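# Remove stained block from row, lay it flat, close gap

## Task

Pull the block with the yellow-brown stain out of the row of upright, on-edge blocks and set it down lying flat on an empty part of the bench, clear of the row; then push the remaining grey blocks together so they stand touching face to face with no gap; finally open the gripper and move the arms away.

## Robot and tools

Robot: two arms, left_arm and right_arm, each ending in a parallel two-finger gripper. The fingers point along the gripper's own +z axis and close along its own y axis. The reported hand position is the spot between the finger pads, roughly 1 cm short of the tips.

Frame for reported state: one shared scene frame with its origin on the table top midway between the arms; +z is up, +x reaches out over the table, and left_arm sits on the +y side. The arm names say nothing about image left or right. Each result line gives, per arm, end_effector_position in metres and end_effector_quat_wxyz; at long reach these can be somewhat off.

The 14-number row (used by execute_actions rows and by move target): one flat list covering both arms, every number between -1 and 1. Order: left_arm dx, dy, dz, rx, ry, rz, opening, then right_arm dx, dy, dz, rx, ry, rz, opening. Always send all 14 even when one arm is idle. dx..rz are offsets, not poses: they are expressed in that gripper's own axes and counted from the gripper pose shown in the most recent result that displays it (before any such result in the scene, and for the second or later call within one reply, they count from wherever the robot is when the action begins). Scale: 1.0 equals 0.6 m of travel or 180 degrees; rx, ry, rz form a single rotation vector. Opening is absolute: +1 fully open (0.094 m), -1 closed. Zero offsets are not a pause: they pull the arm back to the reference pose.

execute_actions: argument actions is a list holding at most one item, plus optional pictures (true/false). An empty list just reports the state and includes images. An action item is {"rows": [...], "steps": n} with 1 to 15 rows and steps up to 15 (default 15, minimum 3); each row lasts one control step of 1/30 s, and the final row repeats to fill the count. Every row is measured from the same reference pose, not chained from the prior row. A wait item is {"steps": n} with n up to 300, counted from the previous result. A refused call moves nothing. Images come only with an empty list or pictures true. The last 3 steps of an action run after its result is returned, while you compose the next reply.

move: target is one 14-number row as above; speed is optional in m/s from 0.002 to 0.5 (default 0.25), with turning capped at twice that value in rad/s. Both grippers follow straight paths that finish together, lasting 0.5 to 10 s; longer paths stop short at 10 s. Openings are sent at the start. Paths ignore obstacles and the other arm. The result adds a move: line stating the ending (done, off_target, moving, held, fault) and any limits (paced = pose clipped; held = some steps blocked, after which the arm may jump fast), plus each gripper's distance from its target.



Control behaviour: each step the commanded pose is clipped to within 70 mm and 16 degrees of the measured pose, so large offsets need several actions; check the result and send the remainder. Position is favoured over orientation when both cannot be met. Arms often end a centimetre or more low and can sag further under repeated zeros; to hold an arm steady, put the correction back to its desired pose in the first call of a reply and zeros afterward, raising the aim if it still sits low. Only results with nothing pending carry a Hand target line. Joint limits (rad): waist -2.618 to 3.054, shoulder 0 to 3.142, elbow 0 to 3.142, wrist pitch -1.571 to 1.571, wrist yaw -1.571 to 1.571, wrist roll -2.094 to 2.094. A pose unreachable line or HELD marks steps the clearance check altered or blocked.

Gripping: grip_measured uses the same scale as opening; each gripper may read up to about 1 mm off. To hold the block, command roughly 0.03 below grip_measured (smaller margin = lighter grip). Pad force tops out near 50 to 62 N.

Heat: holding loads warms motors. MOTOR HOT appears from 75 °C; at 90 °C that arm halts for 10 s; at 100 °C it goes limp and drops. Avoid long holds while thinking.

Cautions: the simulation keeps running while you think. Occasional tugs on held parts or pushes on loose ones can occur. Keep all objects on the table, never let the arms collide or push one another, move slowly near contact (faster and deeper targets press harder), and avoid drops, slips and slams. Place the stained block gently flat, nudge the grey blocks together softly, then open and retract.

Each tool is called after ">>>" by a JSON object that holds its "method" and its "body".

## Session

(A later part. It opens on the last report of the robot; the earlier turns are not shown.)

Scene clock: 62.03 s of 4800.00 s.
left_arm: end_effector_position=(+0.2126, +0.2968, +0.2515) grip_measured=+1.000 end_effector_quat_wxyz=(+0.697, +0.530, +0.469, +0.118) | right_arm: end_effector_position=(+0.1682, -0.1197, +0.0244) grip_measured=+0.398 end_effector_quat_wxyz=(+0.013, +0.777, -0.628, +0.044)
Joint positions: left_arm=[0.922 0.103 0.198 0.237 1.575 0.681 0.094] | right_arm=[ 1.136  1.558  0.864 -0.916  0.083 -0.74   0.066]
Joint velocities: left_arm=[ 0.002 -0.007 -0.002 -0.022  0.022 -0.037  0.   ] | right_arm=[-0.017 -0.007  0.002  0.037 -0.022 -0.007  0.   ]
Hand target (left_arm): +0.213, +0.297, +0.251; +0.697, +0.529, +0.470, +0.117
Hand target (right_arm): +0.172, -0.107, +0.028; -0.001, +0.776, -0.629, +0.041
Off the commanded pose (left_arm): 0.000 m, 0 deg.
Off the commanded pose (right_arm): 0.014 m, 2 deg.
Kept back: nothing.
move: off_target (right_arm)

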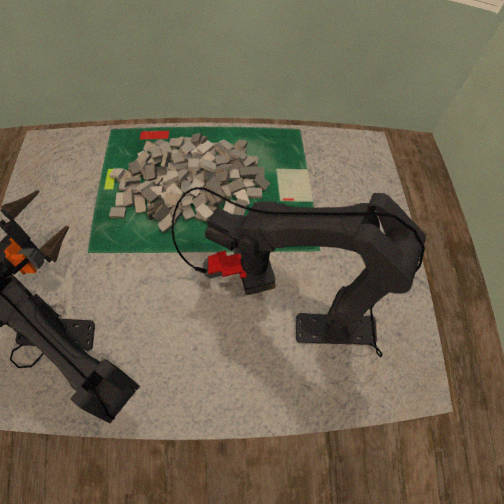

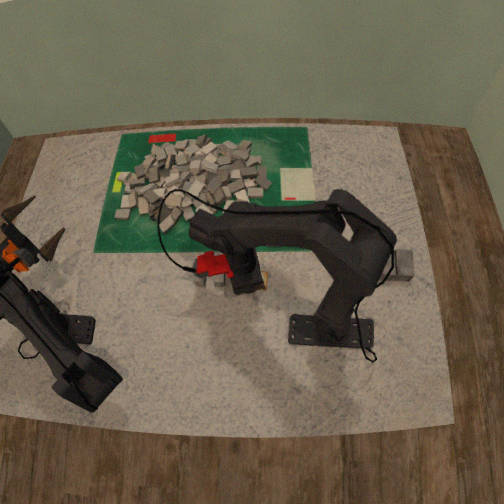

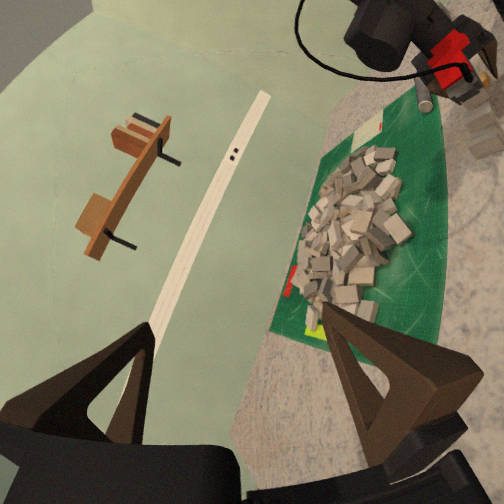

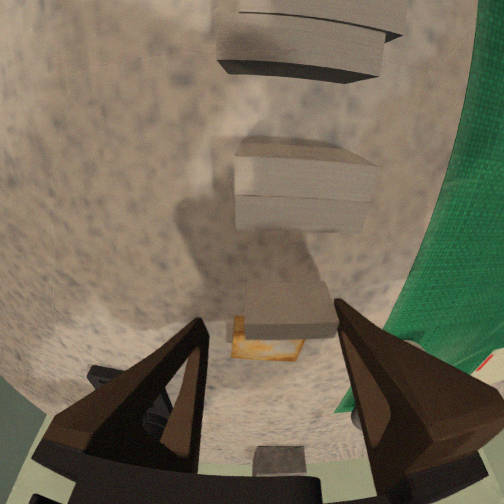

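>>> {"method": "move", "body": {"target": [0,0,0,0,0,0,1,-0.012,-0.016,-0.006,0,0,0,0.4], "speed": 0.04}}

>>> {"method": "move", "body": {"target": [0,0,0,0,0,0,1,0,0,0,0,0,0,-0.17]}}

>>> {"method": "move", "body": {"target": [0,0,0,0,0,0,1,-0.01,0,-0.04,0,0,0,-0.17], "speed": 0.04}}

Scene clock: 63.00 s of 4800.00 s.
left_arm: end_effector_position=(+0.2125, +0.2968, +0.2516) grip_measured=+1.000 end_effector_quat_wxyz=(+0.697, +0.530, +0.469, +0.119) | right_arm: end_effector_position=(+0.1718, -0.1135, +0.0254) grip_measured=+0.398 end_effector_quat_wxyz=(+0.011, +0.776, -0.629, +0.043)
Joint positions: left_arm=[0.922 0.103 0.198 0.239 1.575 0.681 0.094] | right_arm=[ 1.136  1.58   0.891 -0.917  0.083 -0.739  0.066]
Joint velocities: left_arm=[ 0.007 -0.007 -0.007 -0.066 -0.051 -0.037  0.   ] | right_arm=[ 0.007  0.002  0.022  0.007 -0.037 -0.007 -0.001]
Hand target (left_arm): +0.213, +0.297, +0.251; +0.697, +0.530, +0.469, +0.118
Hand target (right_arm): +0.176, -0.110, +0.028; +0.013, +0.777, -0.628, +0.044
Off the commanded pose (left_arm): 0.000 m, 0 deg.
Off the commanded pose (right_arm): 0.006 m, 0 deg.
Kept back: nothing.
move: done

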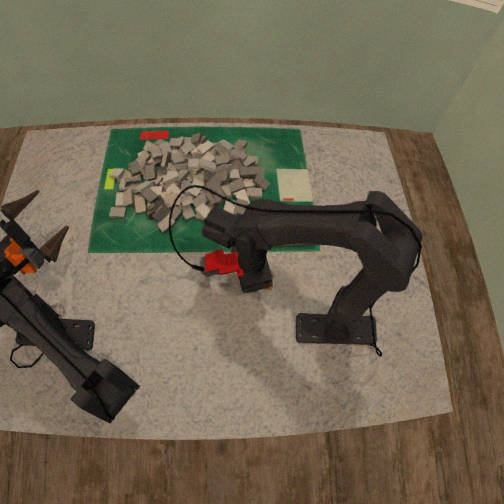

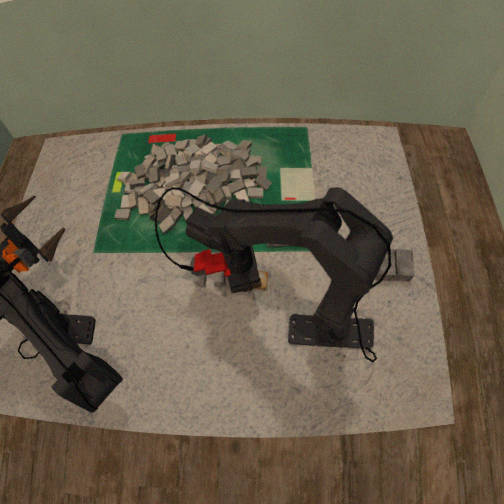

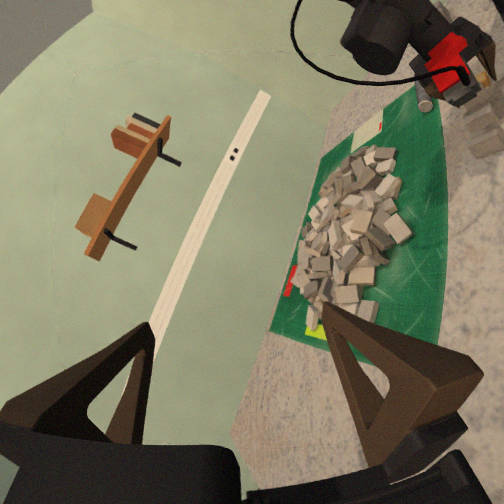

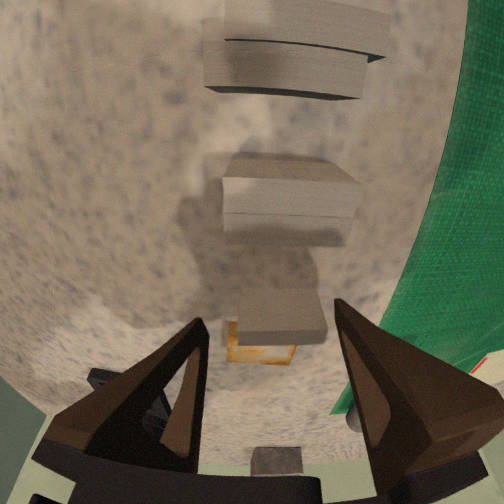

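Scene clock: 63.50 s of 4800.00 s.
left_arm: end_effector_position=(+0.2125, +0.2967, +0.2517) grip_measured=+1.000 end_effector_quat_wxyz=(+0.696, +0.531, +0.468, +0.119) | right_arm: end_effector_position=(+0.1722, -0.1134, +0.0254) grip_measured=-0.135 end_effector_quat_wxyz=(+0.011, +0.776, -0.629, +0.044)
Joint positions: left_arm=[0.922 0.103 0.198 0.241 1.575 0.681 0.094] | right_arm=[ 1.136  1.58   0.891 -0.916  0.084 -0.739  0.041]
Joint velocities: left_arm=[-0.002  0.002  0.007 -0.066 -0.022  0.081  0.   ] | right_arm=[ 0.007 -0.012  0.002 -0.022  0.022 -0.007 -0.001]
Hand target (left_arm): +0.213, +0.297, +0.252; +0.697, +0.530, +0.469, +0.119
Hand target (right_arm): +0.172, -0.113, +0.025; +0.011, +0.776, -0.629, +0.043
Off the commanded pose (left_arm): 0.000 m, 0 deg.
Off the commanded pose (right_arm): 0.000 m, 0 deg.
Kept back: nothing.
move: done

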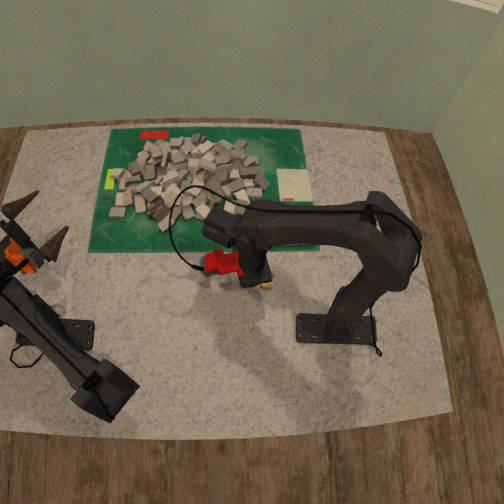

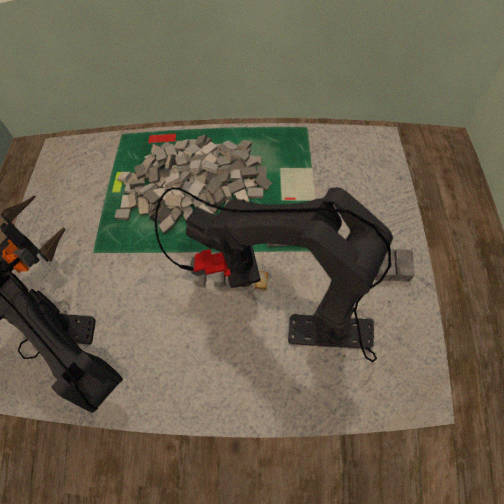

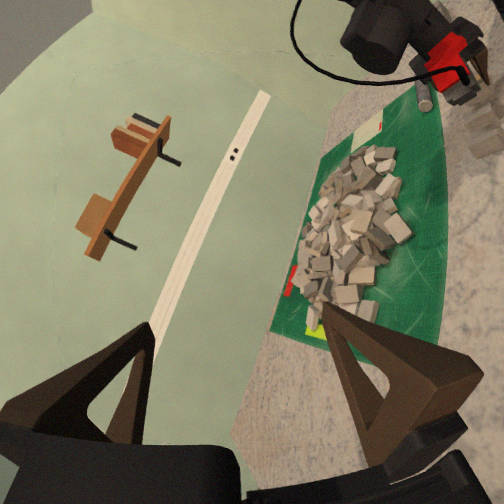

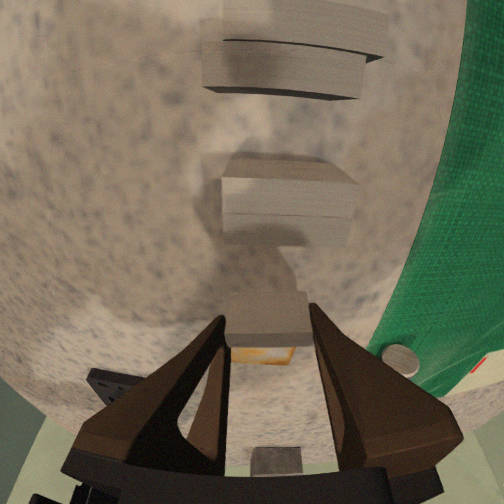

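Scene clock: 64.60 s of 4800.00 s.
left_arm: end_effector_position=(+0.2125, +0.2967, +0.2518) grip_measured=+1.000 end_effector_quat_wxyz=(+0.696, +0.531, +0.468, +0.120) | right_arm: end_effector_position=(+0.1688, -0.1127, +0.0383) grip_measured=-0.135 end_effector_quat_wxyz=(+0.024, +0.776, -0.628, +0.047)
Joint positions: left_arm=[0.922 0.103 0.198 0.243 1.575 0.681 0.094] | right_arm=[ 1.15   1.58   0.945 -0.999  0.084 -0.725  0.041]
Joint velocities: left_arm=[-0.012  0.007 -0.007  0.037 -0.037 -0.051  0.   ] | right_arm=[ 0.012 -0.012  0.002 -0.007  0.022  0.051  0.   ]
Hand target (left_arm): +0.213, +0.297, +0.252; +0.696, +0.531, +0.468, +0.119
Hand target (right_arm): +0.170, -0.106, +0.049; +0.010, +0.776, -0.629, +0.044
Off the commanded pose (left_arm): 0.000 m, 0 deg.
Off the commanded pose (right_arm): 0.013 m, 2 deg.
Kept back: nothing.
move: off_target (right_arm)

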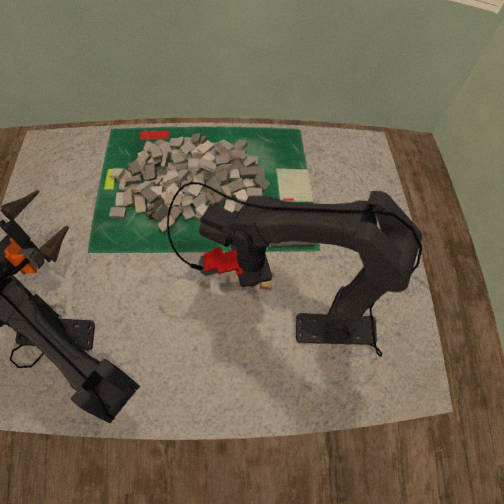

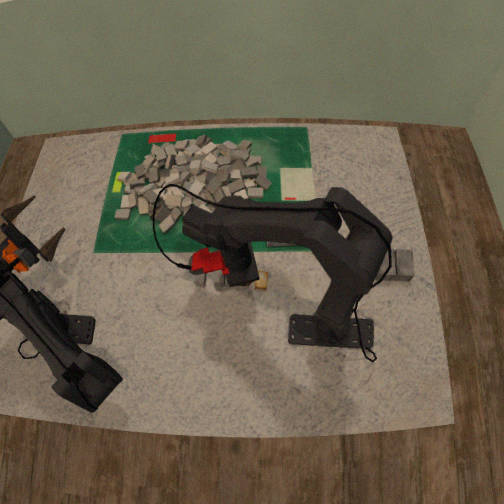

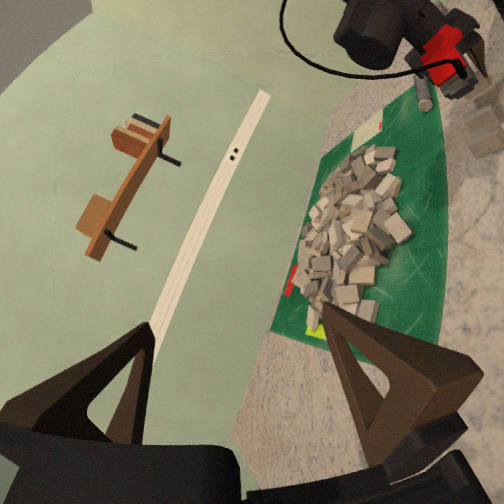

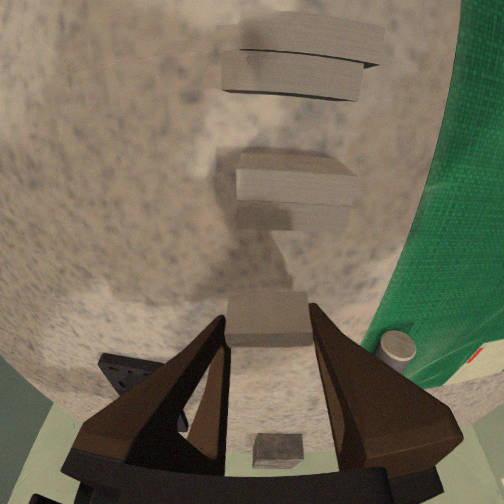

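>>> {"method": "move", "body": {"target": [0,0,0,0,0,0,1,-0.072,-0.024,-0.012,0,0,0.03,-0.17], "speed": 0.06}}

>>> {"method": "move", "body": {"target": [0,0,0,0,0,0,1,0.006,0,0.04,0,0,0,-0.17], "speed": 0.03}}

Scene clock: 66.03 s of 4800.00 s.
left_arm: end_effector_position=(+0.2124, +0.2967, +0.2520) grip_measured=+1.000 end_effector_quat_wxyz=(+0.696, +0.532, +0.467, +0.121) | right_arm: end_effector_position=(+0.1739, -0.0722, +0.0386) grip_measured=-0.135 end_effector_quat_wxyz=(+0.020, +0.747, -0.663, +0.049)
Joint positions: left_arm=[0.922 0.103 0.198 0.245 1.575 0.681 0.094] | right_arm=[ 1.206  1.719  1.098 -1.014  0.084 -0.577  0.041]
Joint velocities: left_arm=[-0.002 -0.007  0.002 -0.081  0.037 -0.022  0.   ] | right_arm=[-0.022 -0.012 -0.017 -0.081 -0.007  0.007 -0.001]
Hand target (left_arm): +0.212, +0.297, +0.252; +0.696, +0.531, +0.468, +0.120
Hand target (right_arm): +0.173, -0.067, +0.042; +0.021, +0.746, -0.664, +0.048
Off the commanded pose (left_arm): 0.000 m, 0 deg.
Off the commanded pose (right_arm): 0.006 m, 0 deg.
Kept back: nothing.
move: done

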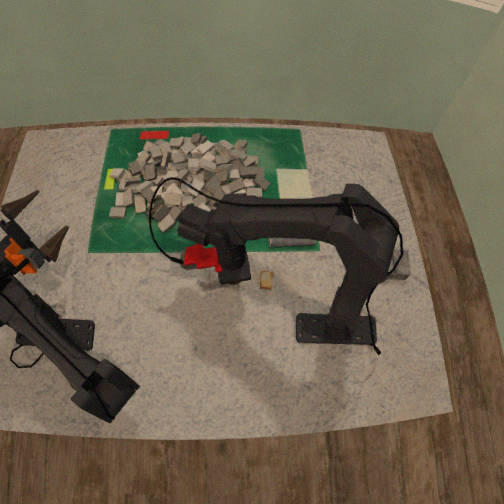

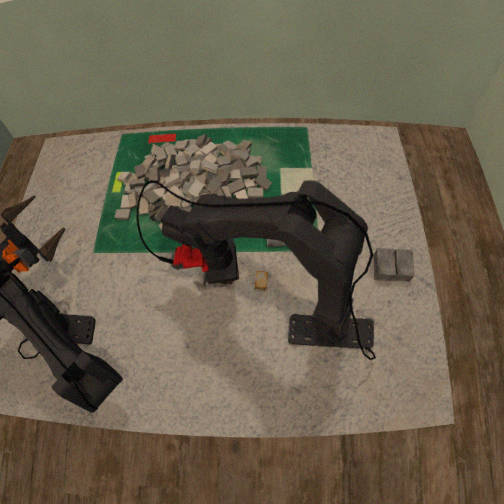

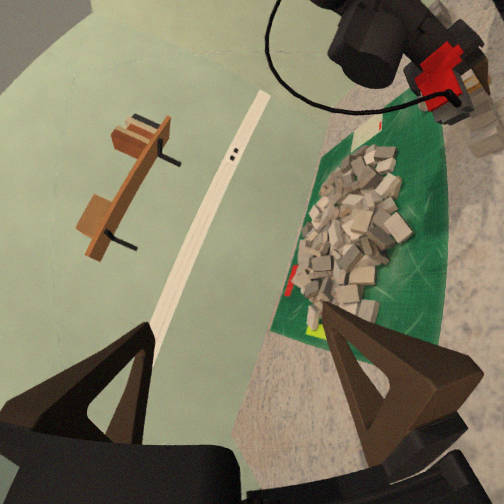

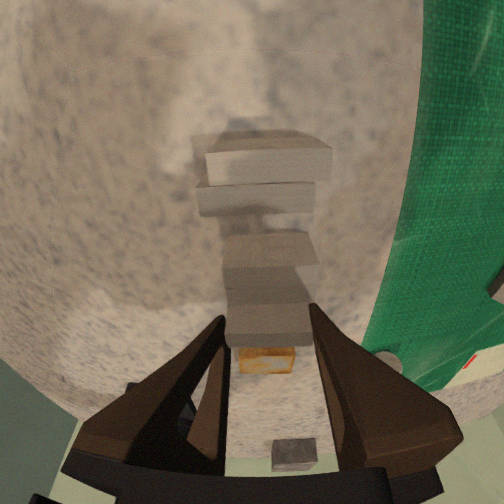

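Scene clock: 67.20 s of 4800.00 s.
left_arm: end_effector_position=(+0.2124, +0.2966, +0.2521) grip_measured=+1.000 end_effector_quat_wxyz=(+0.696, +0.532, +0.467, +0.121) | right_arm: end_effector_position=(+0.1885, -0.0712, +0.0301) grip_measured=-0.135 end_effector_quat_wxyz=(-0.009, +0.742, -0.667, +0.068)
Joint positions: left_arm=[0.922 0.103 0.198 0.247 1.575 0.681 0.094] | right_arm=[ 1.194  1.719  1.059 -0.928  0.136 -0.579  0.041]
Joint velocities: left_arm=[-0.007  0.012  0.007  0.037  0.11  -0.007  0.   ] | right_arm=[-0.007 -0.007 -0.017  0.037 -0.037  0.022 -0.   ]
Hand target (left_arm): +0.212, +0.297, +0.252; +0.696, +0.532, +0.467, +0.121
Hand target (right_arm): +0.175, -0.078, +0.016; +0.020, +0.746, -0.663, +0.050
Off the commanded pose (left_arm): 0.000 m, 0 deg.
Off the commanded pose (right_arm): 0.021 m, 4 deg.
Kept back: nothing.
move: off_target (right_arm)

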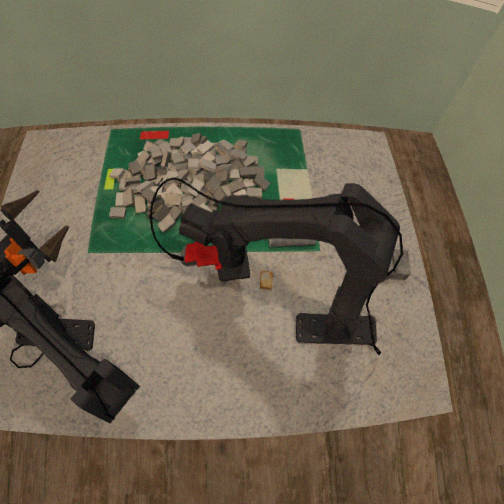

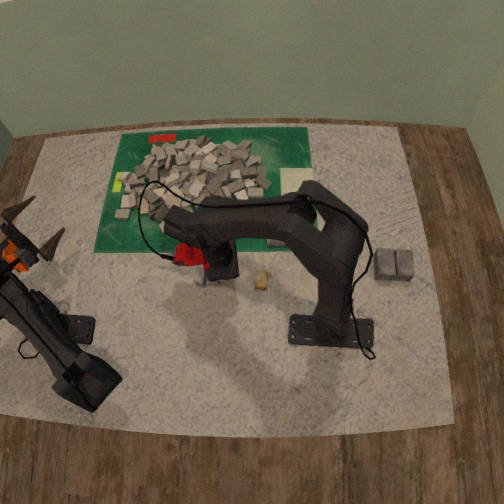

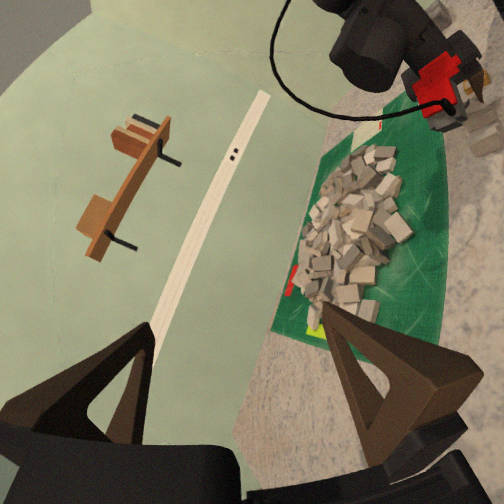

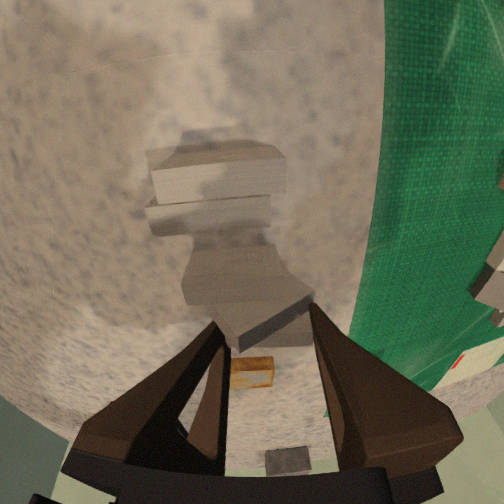

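>>> {"method": "move", "body": {"target": [0,0,0,0,0,0,1,0,0,-0.05,0,0,0,-0.17]}}

Scene clock: 68.80 s of 4800.00 s.
left_arm: end_effector_position=(+0.2124, +0.2966, +0.2522) grip_measured=+1.000 end_effector_quat_wxyz=(+0.696, +0.532, +0.466, +0.122) | right_arm: end_effector_position=(+0.1870, -0.0766, +0.0482) grip_measured=-0.135 end_effector_quat_wxyz=(+0.005, +0.741, -0.667, +0.075)
Joint positions: left_arm=[0.922 0.103 0.198 0.249 1.575 0.681 0.094] | right_arm=[ 1.194  1.7    1.113 -1.031  0.142 -0.575  0.041]
Joint velocities: left_arm=[ 0.002  0.017 -0.017 -0.051  0.051 -0.11   0.   ] | right_arm=[-0.007  0.017 -0.002 -0.007  0.022 -0.037 -0.   ]
Hand target (left_arm): +0.212, +0.297, +0.252; +0.696, +0.532, +0.467, +0.121
Hand target (right_arm): +0.186, -0.069, +0.060; -0.009, +0.742, -0.667, +0.067
Off the commanded pose (left_arm): 0.000 m, 0 deg.
Off the commanded pose (right_arm): 0.014 m, 2 deg.
Kept back: nothing.
move: off_target (right_arm)

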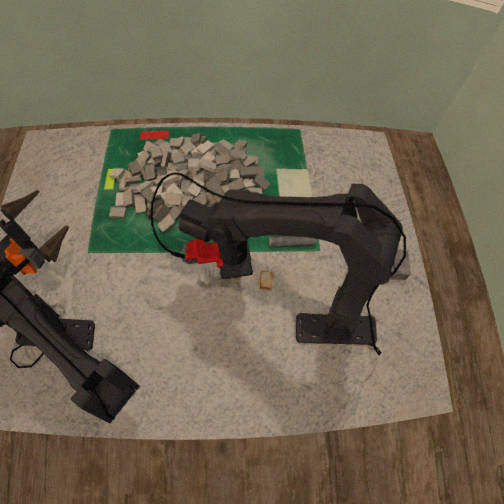

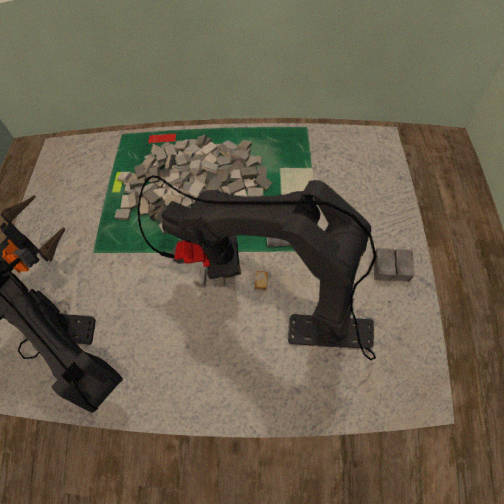

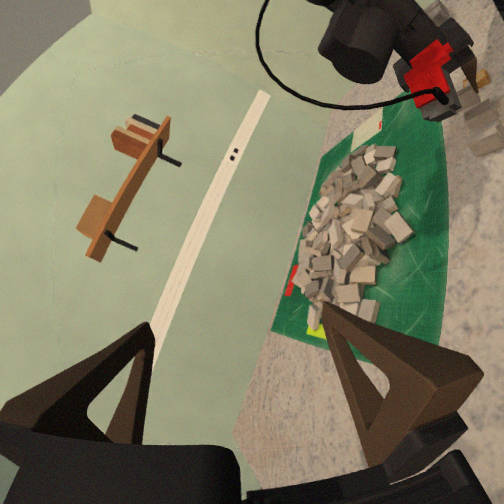

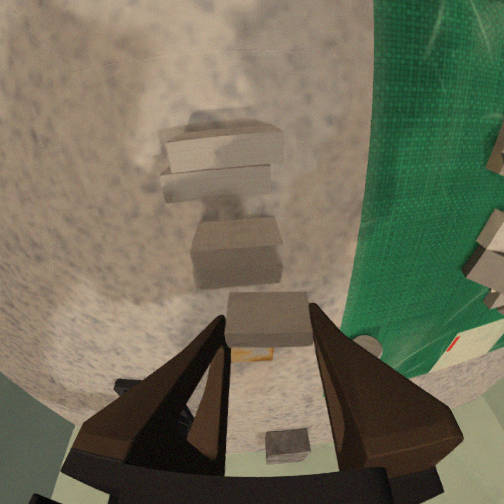

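>>> {"method": "move", "body": {"target": [0,0,0,0,0,0,1,0.025,0.022,0,0,0,0,-0.17]}}

>>> {"method": "move", "body": {"target": [0,0,0,0,0,0,1,0,0,0.04,0,0,0,-0.17], "speed": 0.08}}

Scene clock: 69.73 s of 4800.00 s.
left_arm: end_effector_position=(+0.2124, +0.2966, +0.2524) grip_measured=+1.000 end_effector_quat_wxyz=(+0.696, +0.533, +0.466, +0.123) | right_arm: end_effector_position=(+0.1797, -0.0908, +0.0469) grip_measured=-0.135 end_effector_quat_wxyz=(+0.009, +0.741, -0.667, +0.076)
Joint positions: left_arm=[0.922 0.103 0.198 0.251 1.575 0.681 0.094] | right_arm=[ 1.194  1.651  1.052 -1.027  0.142 -0.575  0.041]
Joint velocities: left_arm=[-0.007 -0.002  0.007 -0.037 -0.037  0.007  0.   ] | right_arm=[-0.017  0.002 -0.002  0.022  0.037 -0.066 -0.001]
Hand target (left_arm): +0.212, +0.297, +0.252; +0.696, +0.533, +0.466, +0.122
Hand target (right_arm): +0.176, -0.093, +0.049; +0.005, +0.741, -0.667, +0.075
Off the commanded pose (left_arm): 0.000 m, 0 deg.
Off the commanded pose (right_arm): 0.005 m, 0 deg.
Kept back: nothing.
move: done

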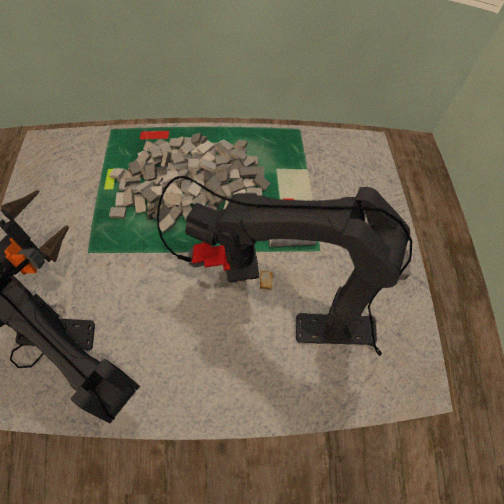

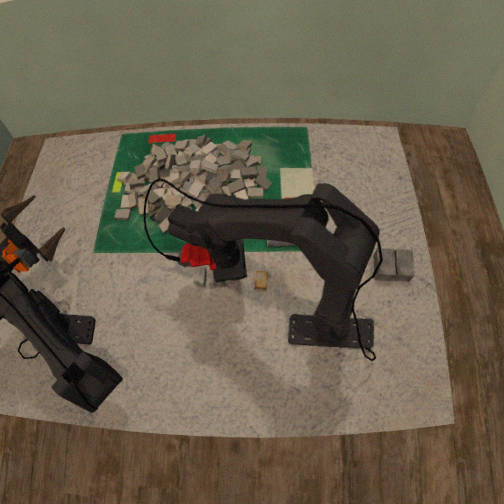

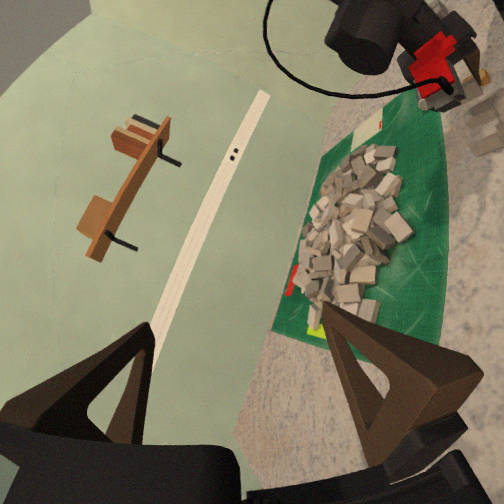

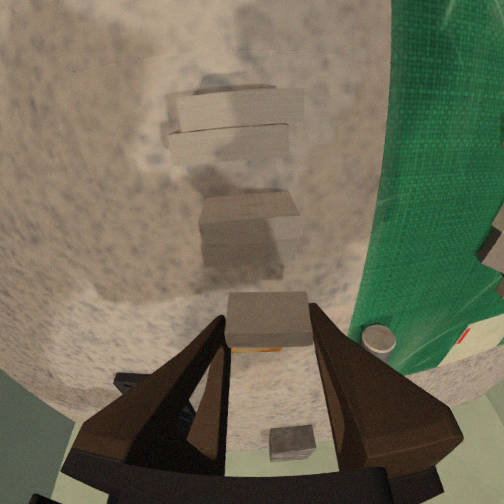

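Scene clock: 70.67 s of 4800.00 s.
left_arm: end_effector_position=(+0.2123, +0.2965, +0.2525) grip_measured=+1.000 end_effector_quat_wxyz=(+0.696, +0.533, +0.465, +0.123) | right_arm: end_effector_position=(+0.1805, -0.0893, +0.0293) grip_measured=-0.135 end_effector_quat_wxyz=(+0.003, +0.742, -0.666, +0.074)
Joint positions: left_arm=[0.922 0.103 0.198 0.253 1.575 0.681 0.094] | right_arm=[ 1.194  1.672  1.    -0.942  0.142 -0.578  0.041]
Joint velocities: left_arm=[ 0.002  0.007 -0.007  0.022 -0.066 -0.007  0.   ] | right_arm=[ 0.007 -0.002 -0.007 -0.066  0.051  0.022  0.   ]
Hand target (left_arm): +0.212, +0.297, +0.252; +0.696, +0.533, +0.466, +0.123
Hand target (right_arm): +0.182, -0.093, +0.023; +0.009, +0.741, -0.667, +0.076
Off the commanded pose (left_arm): 0.000 m, 0 deg.
Off the commanded pose (right_arm): 0.008 m, 1 deg.
Kept back: nothing.
move: done

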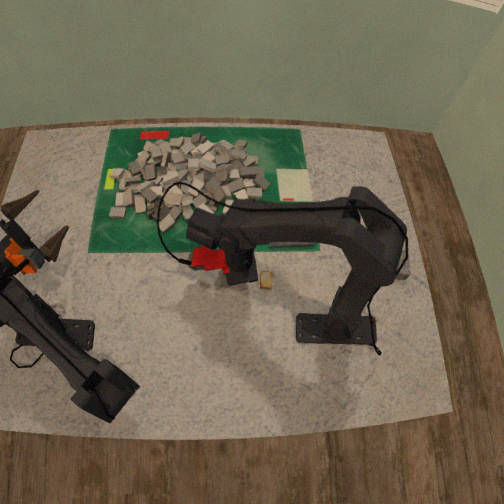

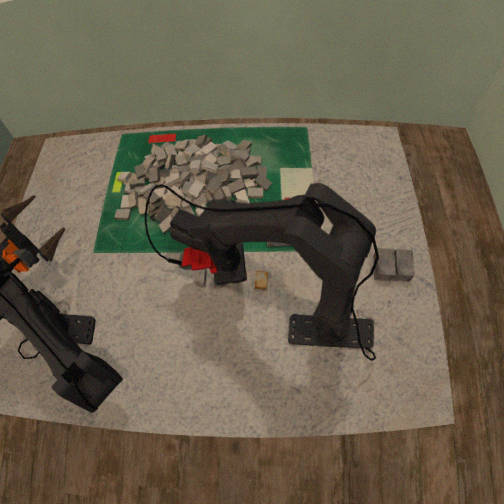

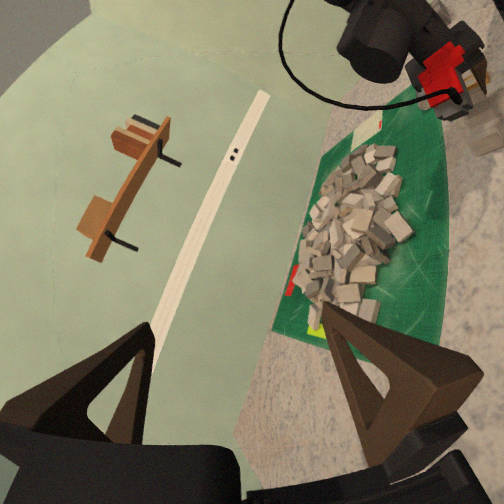

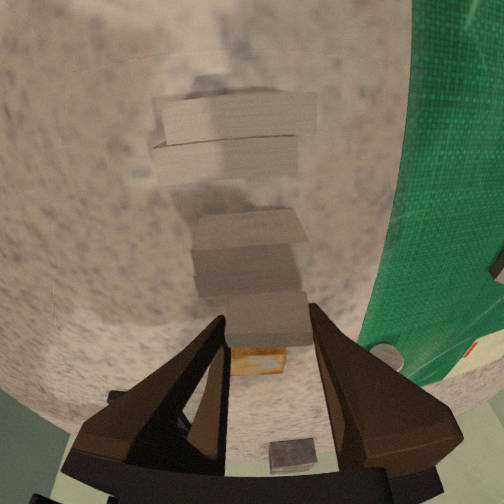

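>>> {"method": "move", "body": {"target": [0,0,0,0,0,0,1,0,0.006,0.018,0,0,0,-0.17], "speed": 0.05}}

Scene clock: 71.60 s of 4800.00 s.
left_arm: end_effector_position=(+0.2123, +0.2965, +0.2526) grip_measured=+1.000 end_effector_quat_wxyz=(+0.696, +0.534, +0.465, +0.124) | right_arm: end_effector_position=(+0.1815, -0.0876, +0.0265) grip_measured=-0.135 end_effector_quat_wxyz=(-0.004, +0.742, -0.667, +0.073)
Joint positions: left_arm=[0.922 0.103 0.198 0.254 1.575 0.681 0.094] | right_arm=[ 1.194  1.672  0.989 -0.917  0.143 -0.578  0.041]
Joint velocities: left_arm=[-0.002  0.012 -0.007 -0.007 -0.037  0.022  0.   ] | right_arm=[-0.007 -0.012 -0.012  0.051 -0.007  0.007 -0.   ]
Hand target (left_arm): +0.212, +0.297, +0.252; +0.696, +0.533, +0.465, +0.123
Hand target (right_arm): +0.178, -0.091, +0.019; +0.003, +0.742, -0.666, +0.074
Off the commanded pose (left_arm): 0.000 m, 0 deg.
Off the commanded pose (right_arm): 0.010 m, 1 deg.
Kept back: nothing.
move: done

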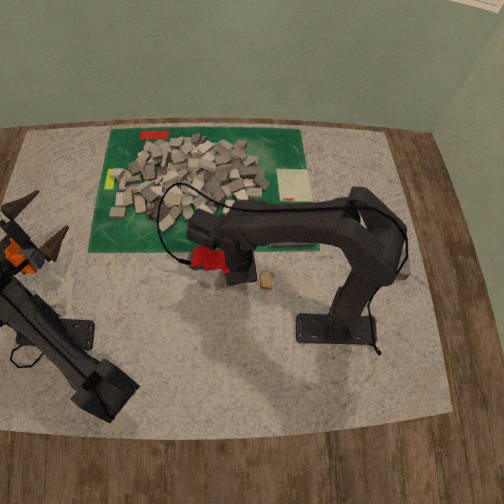

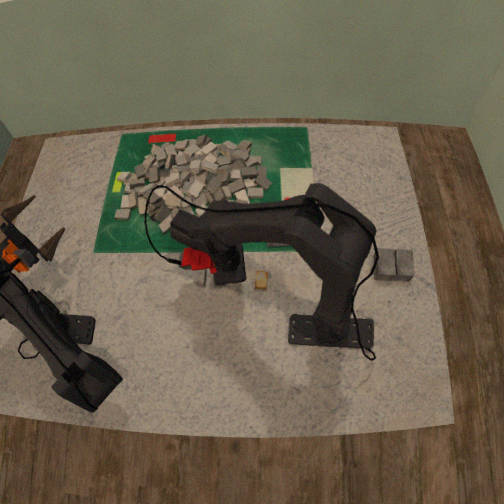

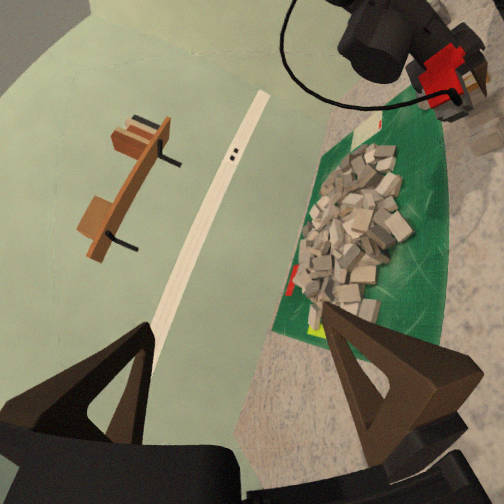

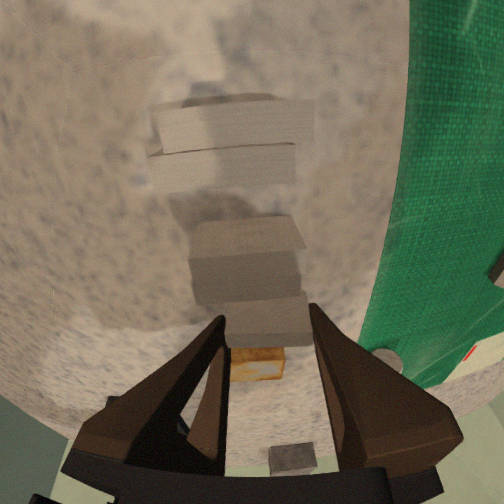

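Probably touching down. Release slightly and lift.

>>> {"method": "move", "body": {"target": [0,0,0,0,0,0,1,0,0,0,0,0,0,0.1]}}

>>> {"method": "move", "body": {"target": [0,0,0,0,0,0,1,0.06,0,-0.2,0,0,0,0.3]}}

Scene clock: 72.53 s of 4800.00 s.
left_arm: end_effector_position=(+0.2123, +0.2965, +0.2527) grip_measured=+1.000 end_effector_quat_wxyz=(+0.696, +0.534, +0.464, +0.125) | right_arm: end_effector_position=(+0.1815, -0.0876, +0.0265) grip_measured=+0.098 end_effector_quat_wxyz=(-0.004, +0.742, -0.667, +0.073)
Joint positions: left_arm=[0.922 0.103 0.198 0.256 1.575 0.681 0.094] | right_arm=[ 1.194  1.672  0.989 -0.917  0.143 -0.578  0.052]
Joint velocities: left_arm=[-0.002 -0.002  0.007 -0.007 -0.051  0.007  0.   ] | right_arm=[-0.012 -0.012 -0.002 -0.051  0.051  0.051 -0.   ]
Hand target (left_arm): +0.212, +0.296, +0.253; +0.696, +0.534, +0.465, +0.124
Hand target (right_arm): +0.182, -0.088, +0.027; -0.004, +0.742, -0.667, +0.073
Off the commanded pose (left_arm): 0.000 m, 0 deg.
Off the commanded pose (right_arm): 0.000 m, 0 deg.
Kept back: nothing.
move: done

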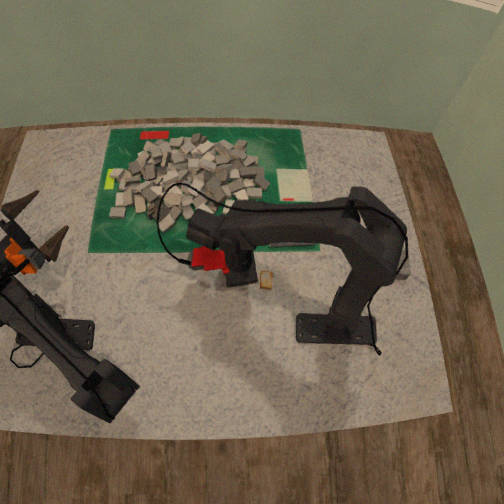

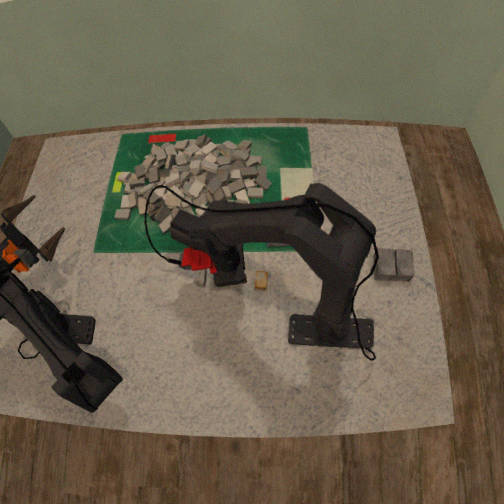

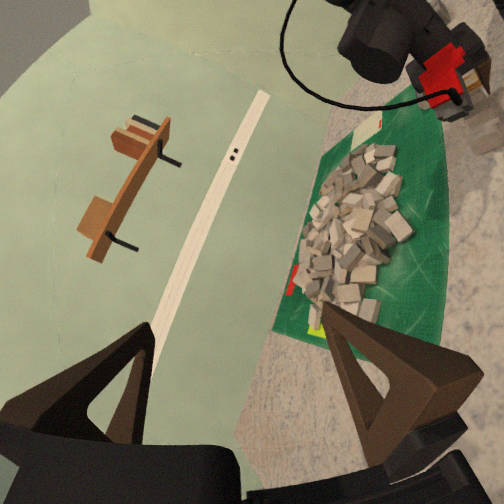

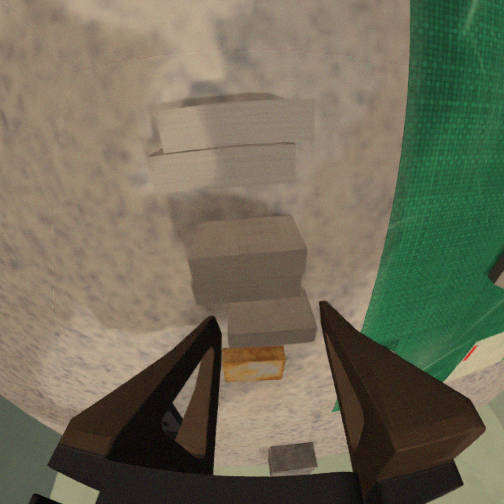

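Scene clock: 73.80 s of 4800.00 s.
left_arm: end_effector_position=(+0.2123, +0.2964, +0.2528) grip_measured=+1.000 end_effector_quat_wxyz=(+0.695, +0.535, +0.464, +0.125) | right_arm: end_effector_position=(+0.1715, -0.1127, +0.1407) grip_measured=+0.298 end_effector_quat_wxyz=(+0.004, +0.743, -0.665, +0.074)
Joint positions: left_arm=[0.922 0.103 0.198 0.258 1.575 0.681 0.094] | right_arm=[ 1.183  1.492  1.272 -1.395  0.143 -0.59   0.061]
Joint velocities: left_arm=[ 0.017 -0.027 -0.007 -0.051  0.037  0.007  0.   ] | right_arm=[ 0.007 -0.012 -0.017 -0.051 -0.037 -0.022  0.001]
Hand target (left_arm): +0.212, +0.296, +0.253; +0.696, +0.534, +0.464, +0.125
Hand target (right_arm): +0.174, -0.113, +0.148; -0.004, +0.742, -0.667, +0.073
Off the commanded pose (left_arm): 0.000 m, 0 deg.
Off the commanded pose (right_arm): 0.008 m, 1 deg.
Kept back: nothing.
move: done

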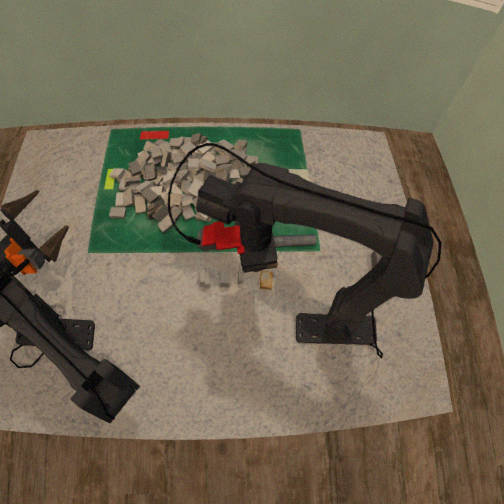

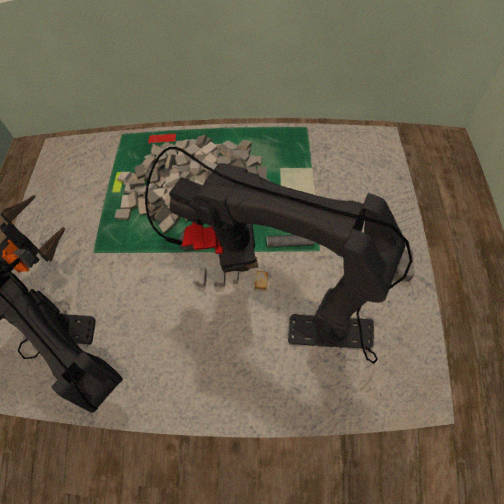

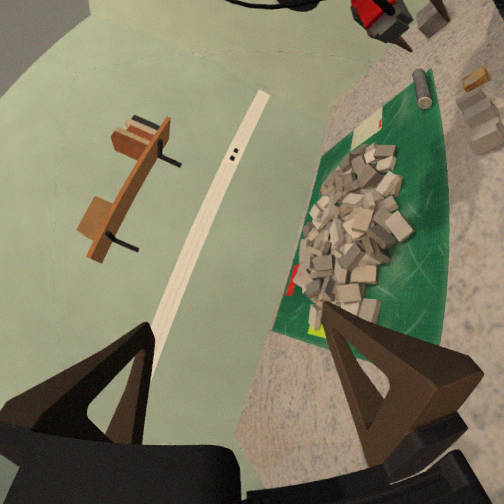

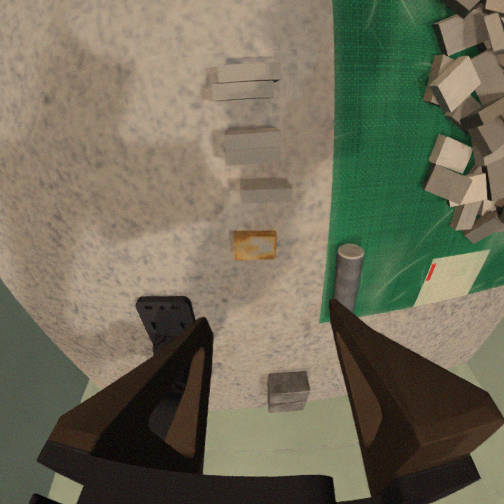

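>>> {"method": "zoom_image", "body": {"camera": "cam_right_wrist", "region": [170,40,340,270]}}

>>> {"method": "zoom_image", "body": {"camera": "cam_head_right", "region": [170,250,290,310]}}

Region (170, 40, 340, 270) of cam_right_wrist's 504x504 image, scaled by 2.191, with more detail than that image has; it fills the left 373 columns of this view, and the rest is white.

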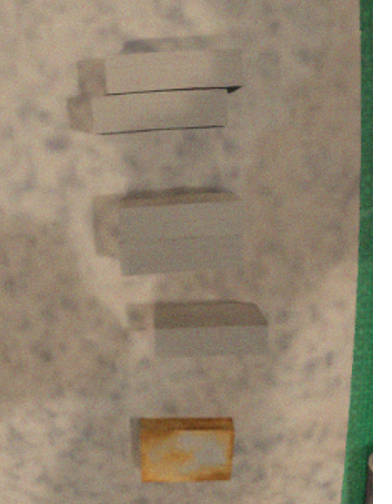

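Region (170, 250, 290, 310) of cam_head_right's 504x504 image, scaled by 4.200, with more detail than that image has.

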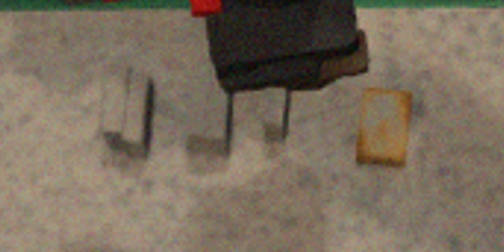

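>>> {"method": "move", "body": {"target": [0,0,0,0,0,0,1,-0.14,0,0.12,0,0,0.5,0.72]}}

Scene clock: 77.80 s of 4800.00 s.
left_arm: end_effector_position=(+0.2122, +0.2964, +0.2530) grip_measured=+1.000 end_effector_quat_wxyz=(+0.695, +0.535, +0.463, +0.126) | right_arm: end_effector_position=(+0.1699, -0.0398, +0.0648) grip_measured=+0.718 end_effector_quat_wxyz=(+0.051, -0.056, +0.996, -0.054)
Joint positions: left_arm=[0.922 0.103 0.198 0.26  1.575 0.681 0.094] | right_arm=[ 1.295  1.777  1.272 -1.123  0.137  1.092  0.081]
Joint velocities: left_arm=[ 0.012 -0.007 -0.002  0.007 -0.037 -0.007  0.   ] | right_arm=[ 0.007 -0.002 -0.007 -0.007  0.022 -0.022 -0.001]
Hand target (left_arm): +0.212, +0.296, +0.253; +0.695, +0.535, +0.464, +0.125
Hand target (right_arm): +0.168, -0.037, +0.061; +0.051, -0.055, +0.996, -0.055
Off the commanded pose (left_arm): 0.000 m, 0 deg.
Off the commanded pose (right_arm): 0.006 m, 0 deg.
Kept back: nothing.
move: done

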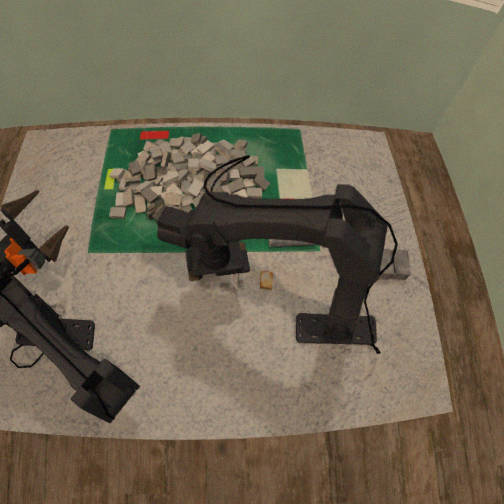

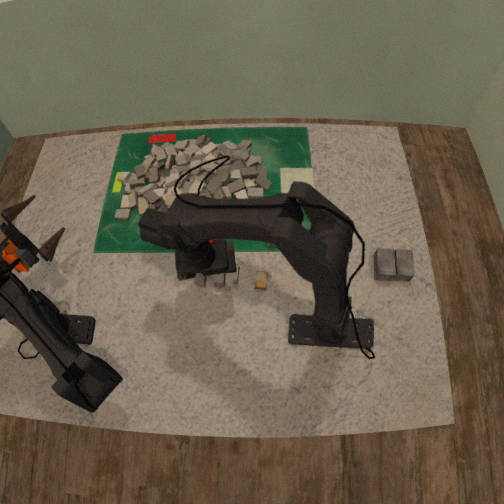

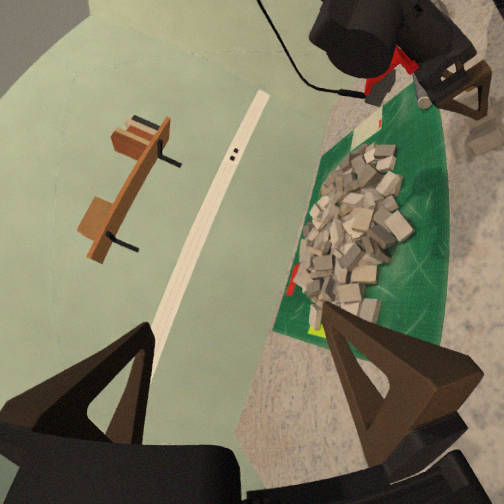

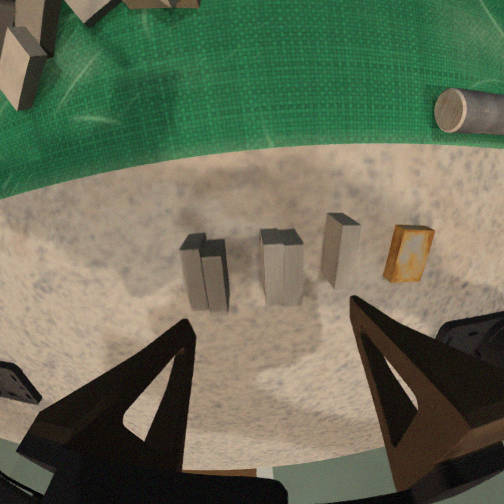

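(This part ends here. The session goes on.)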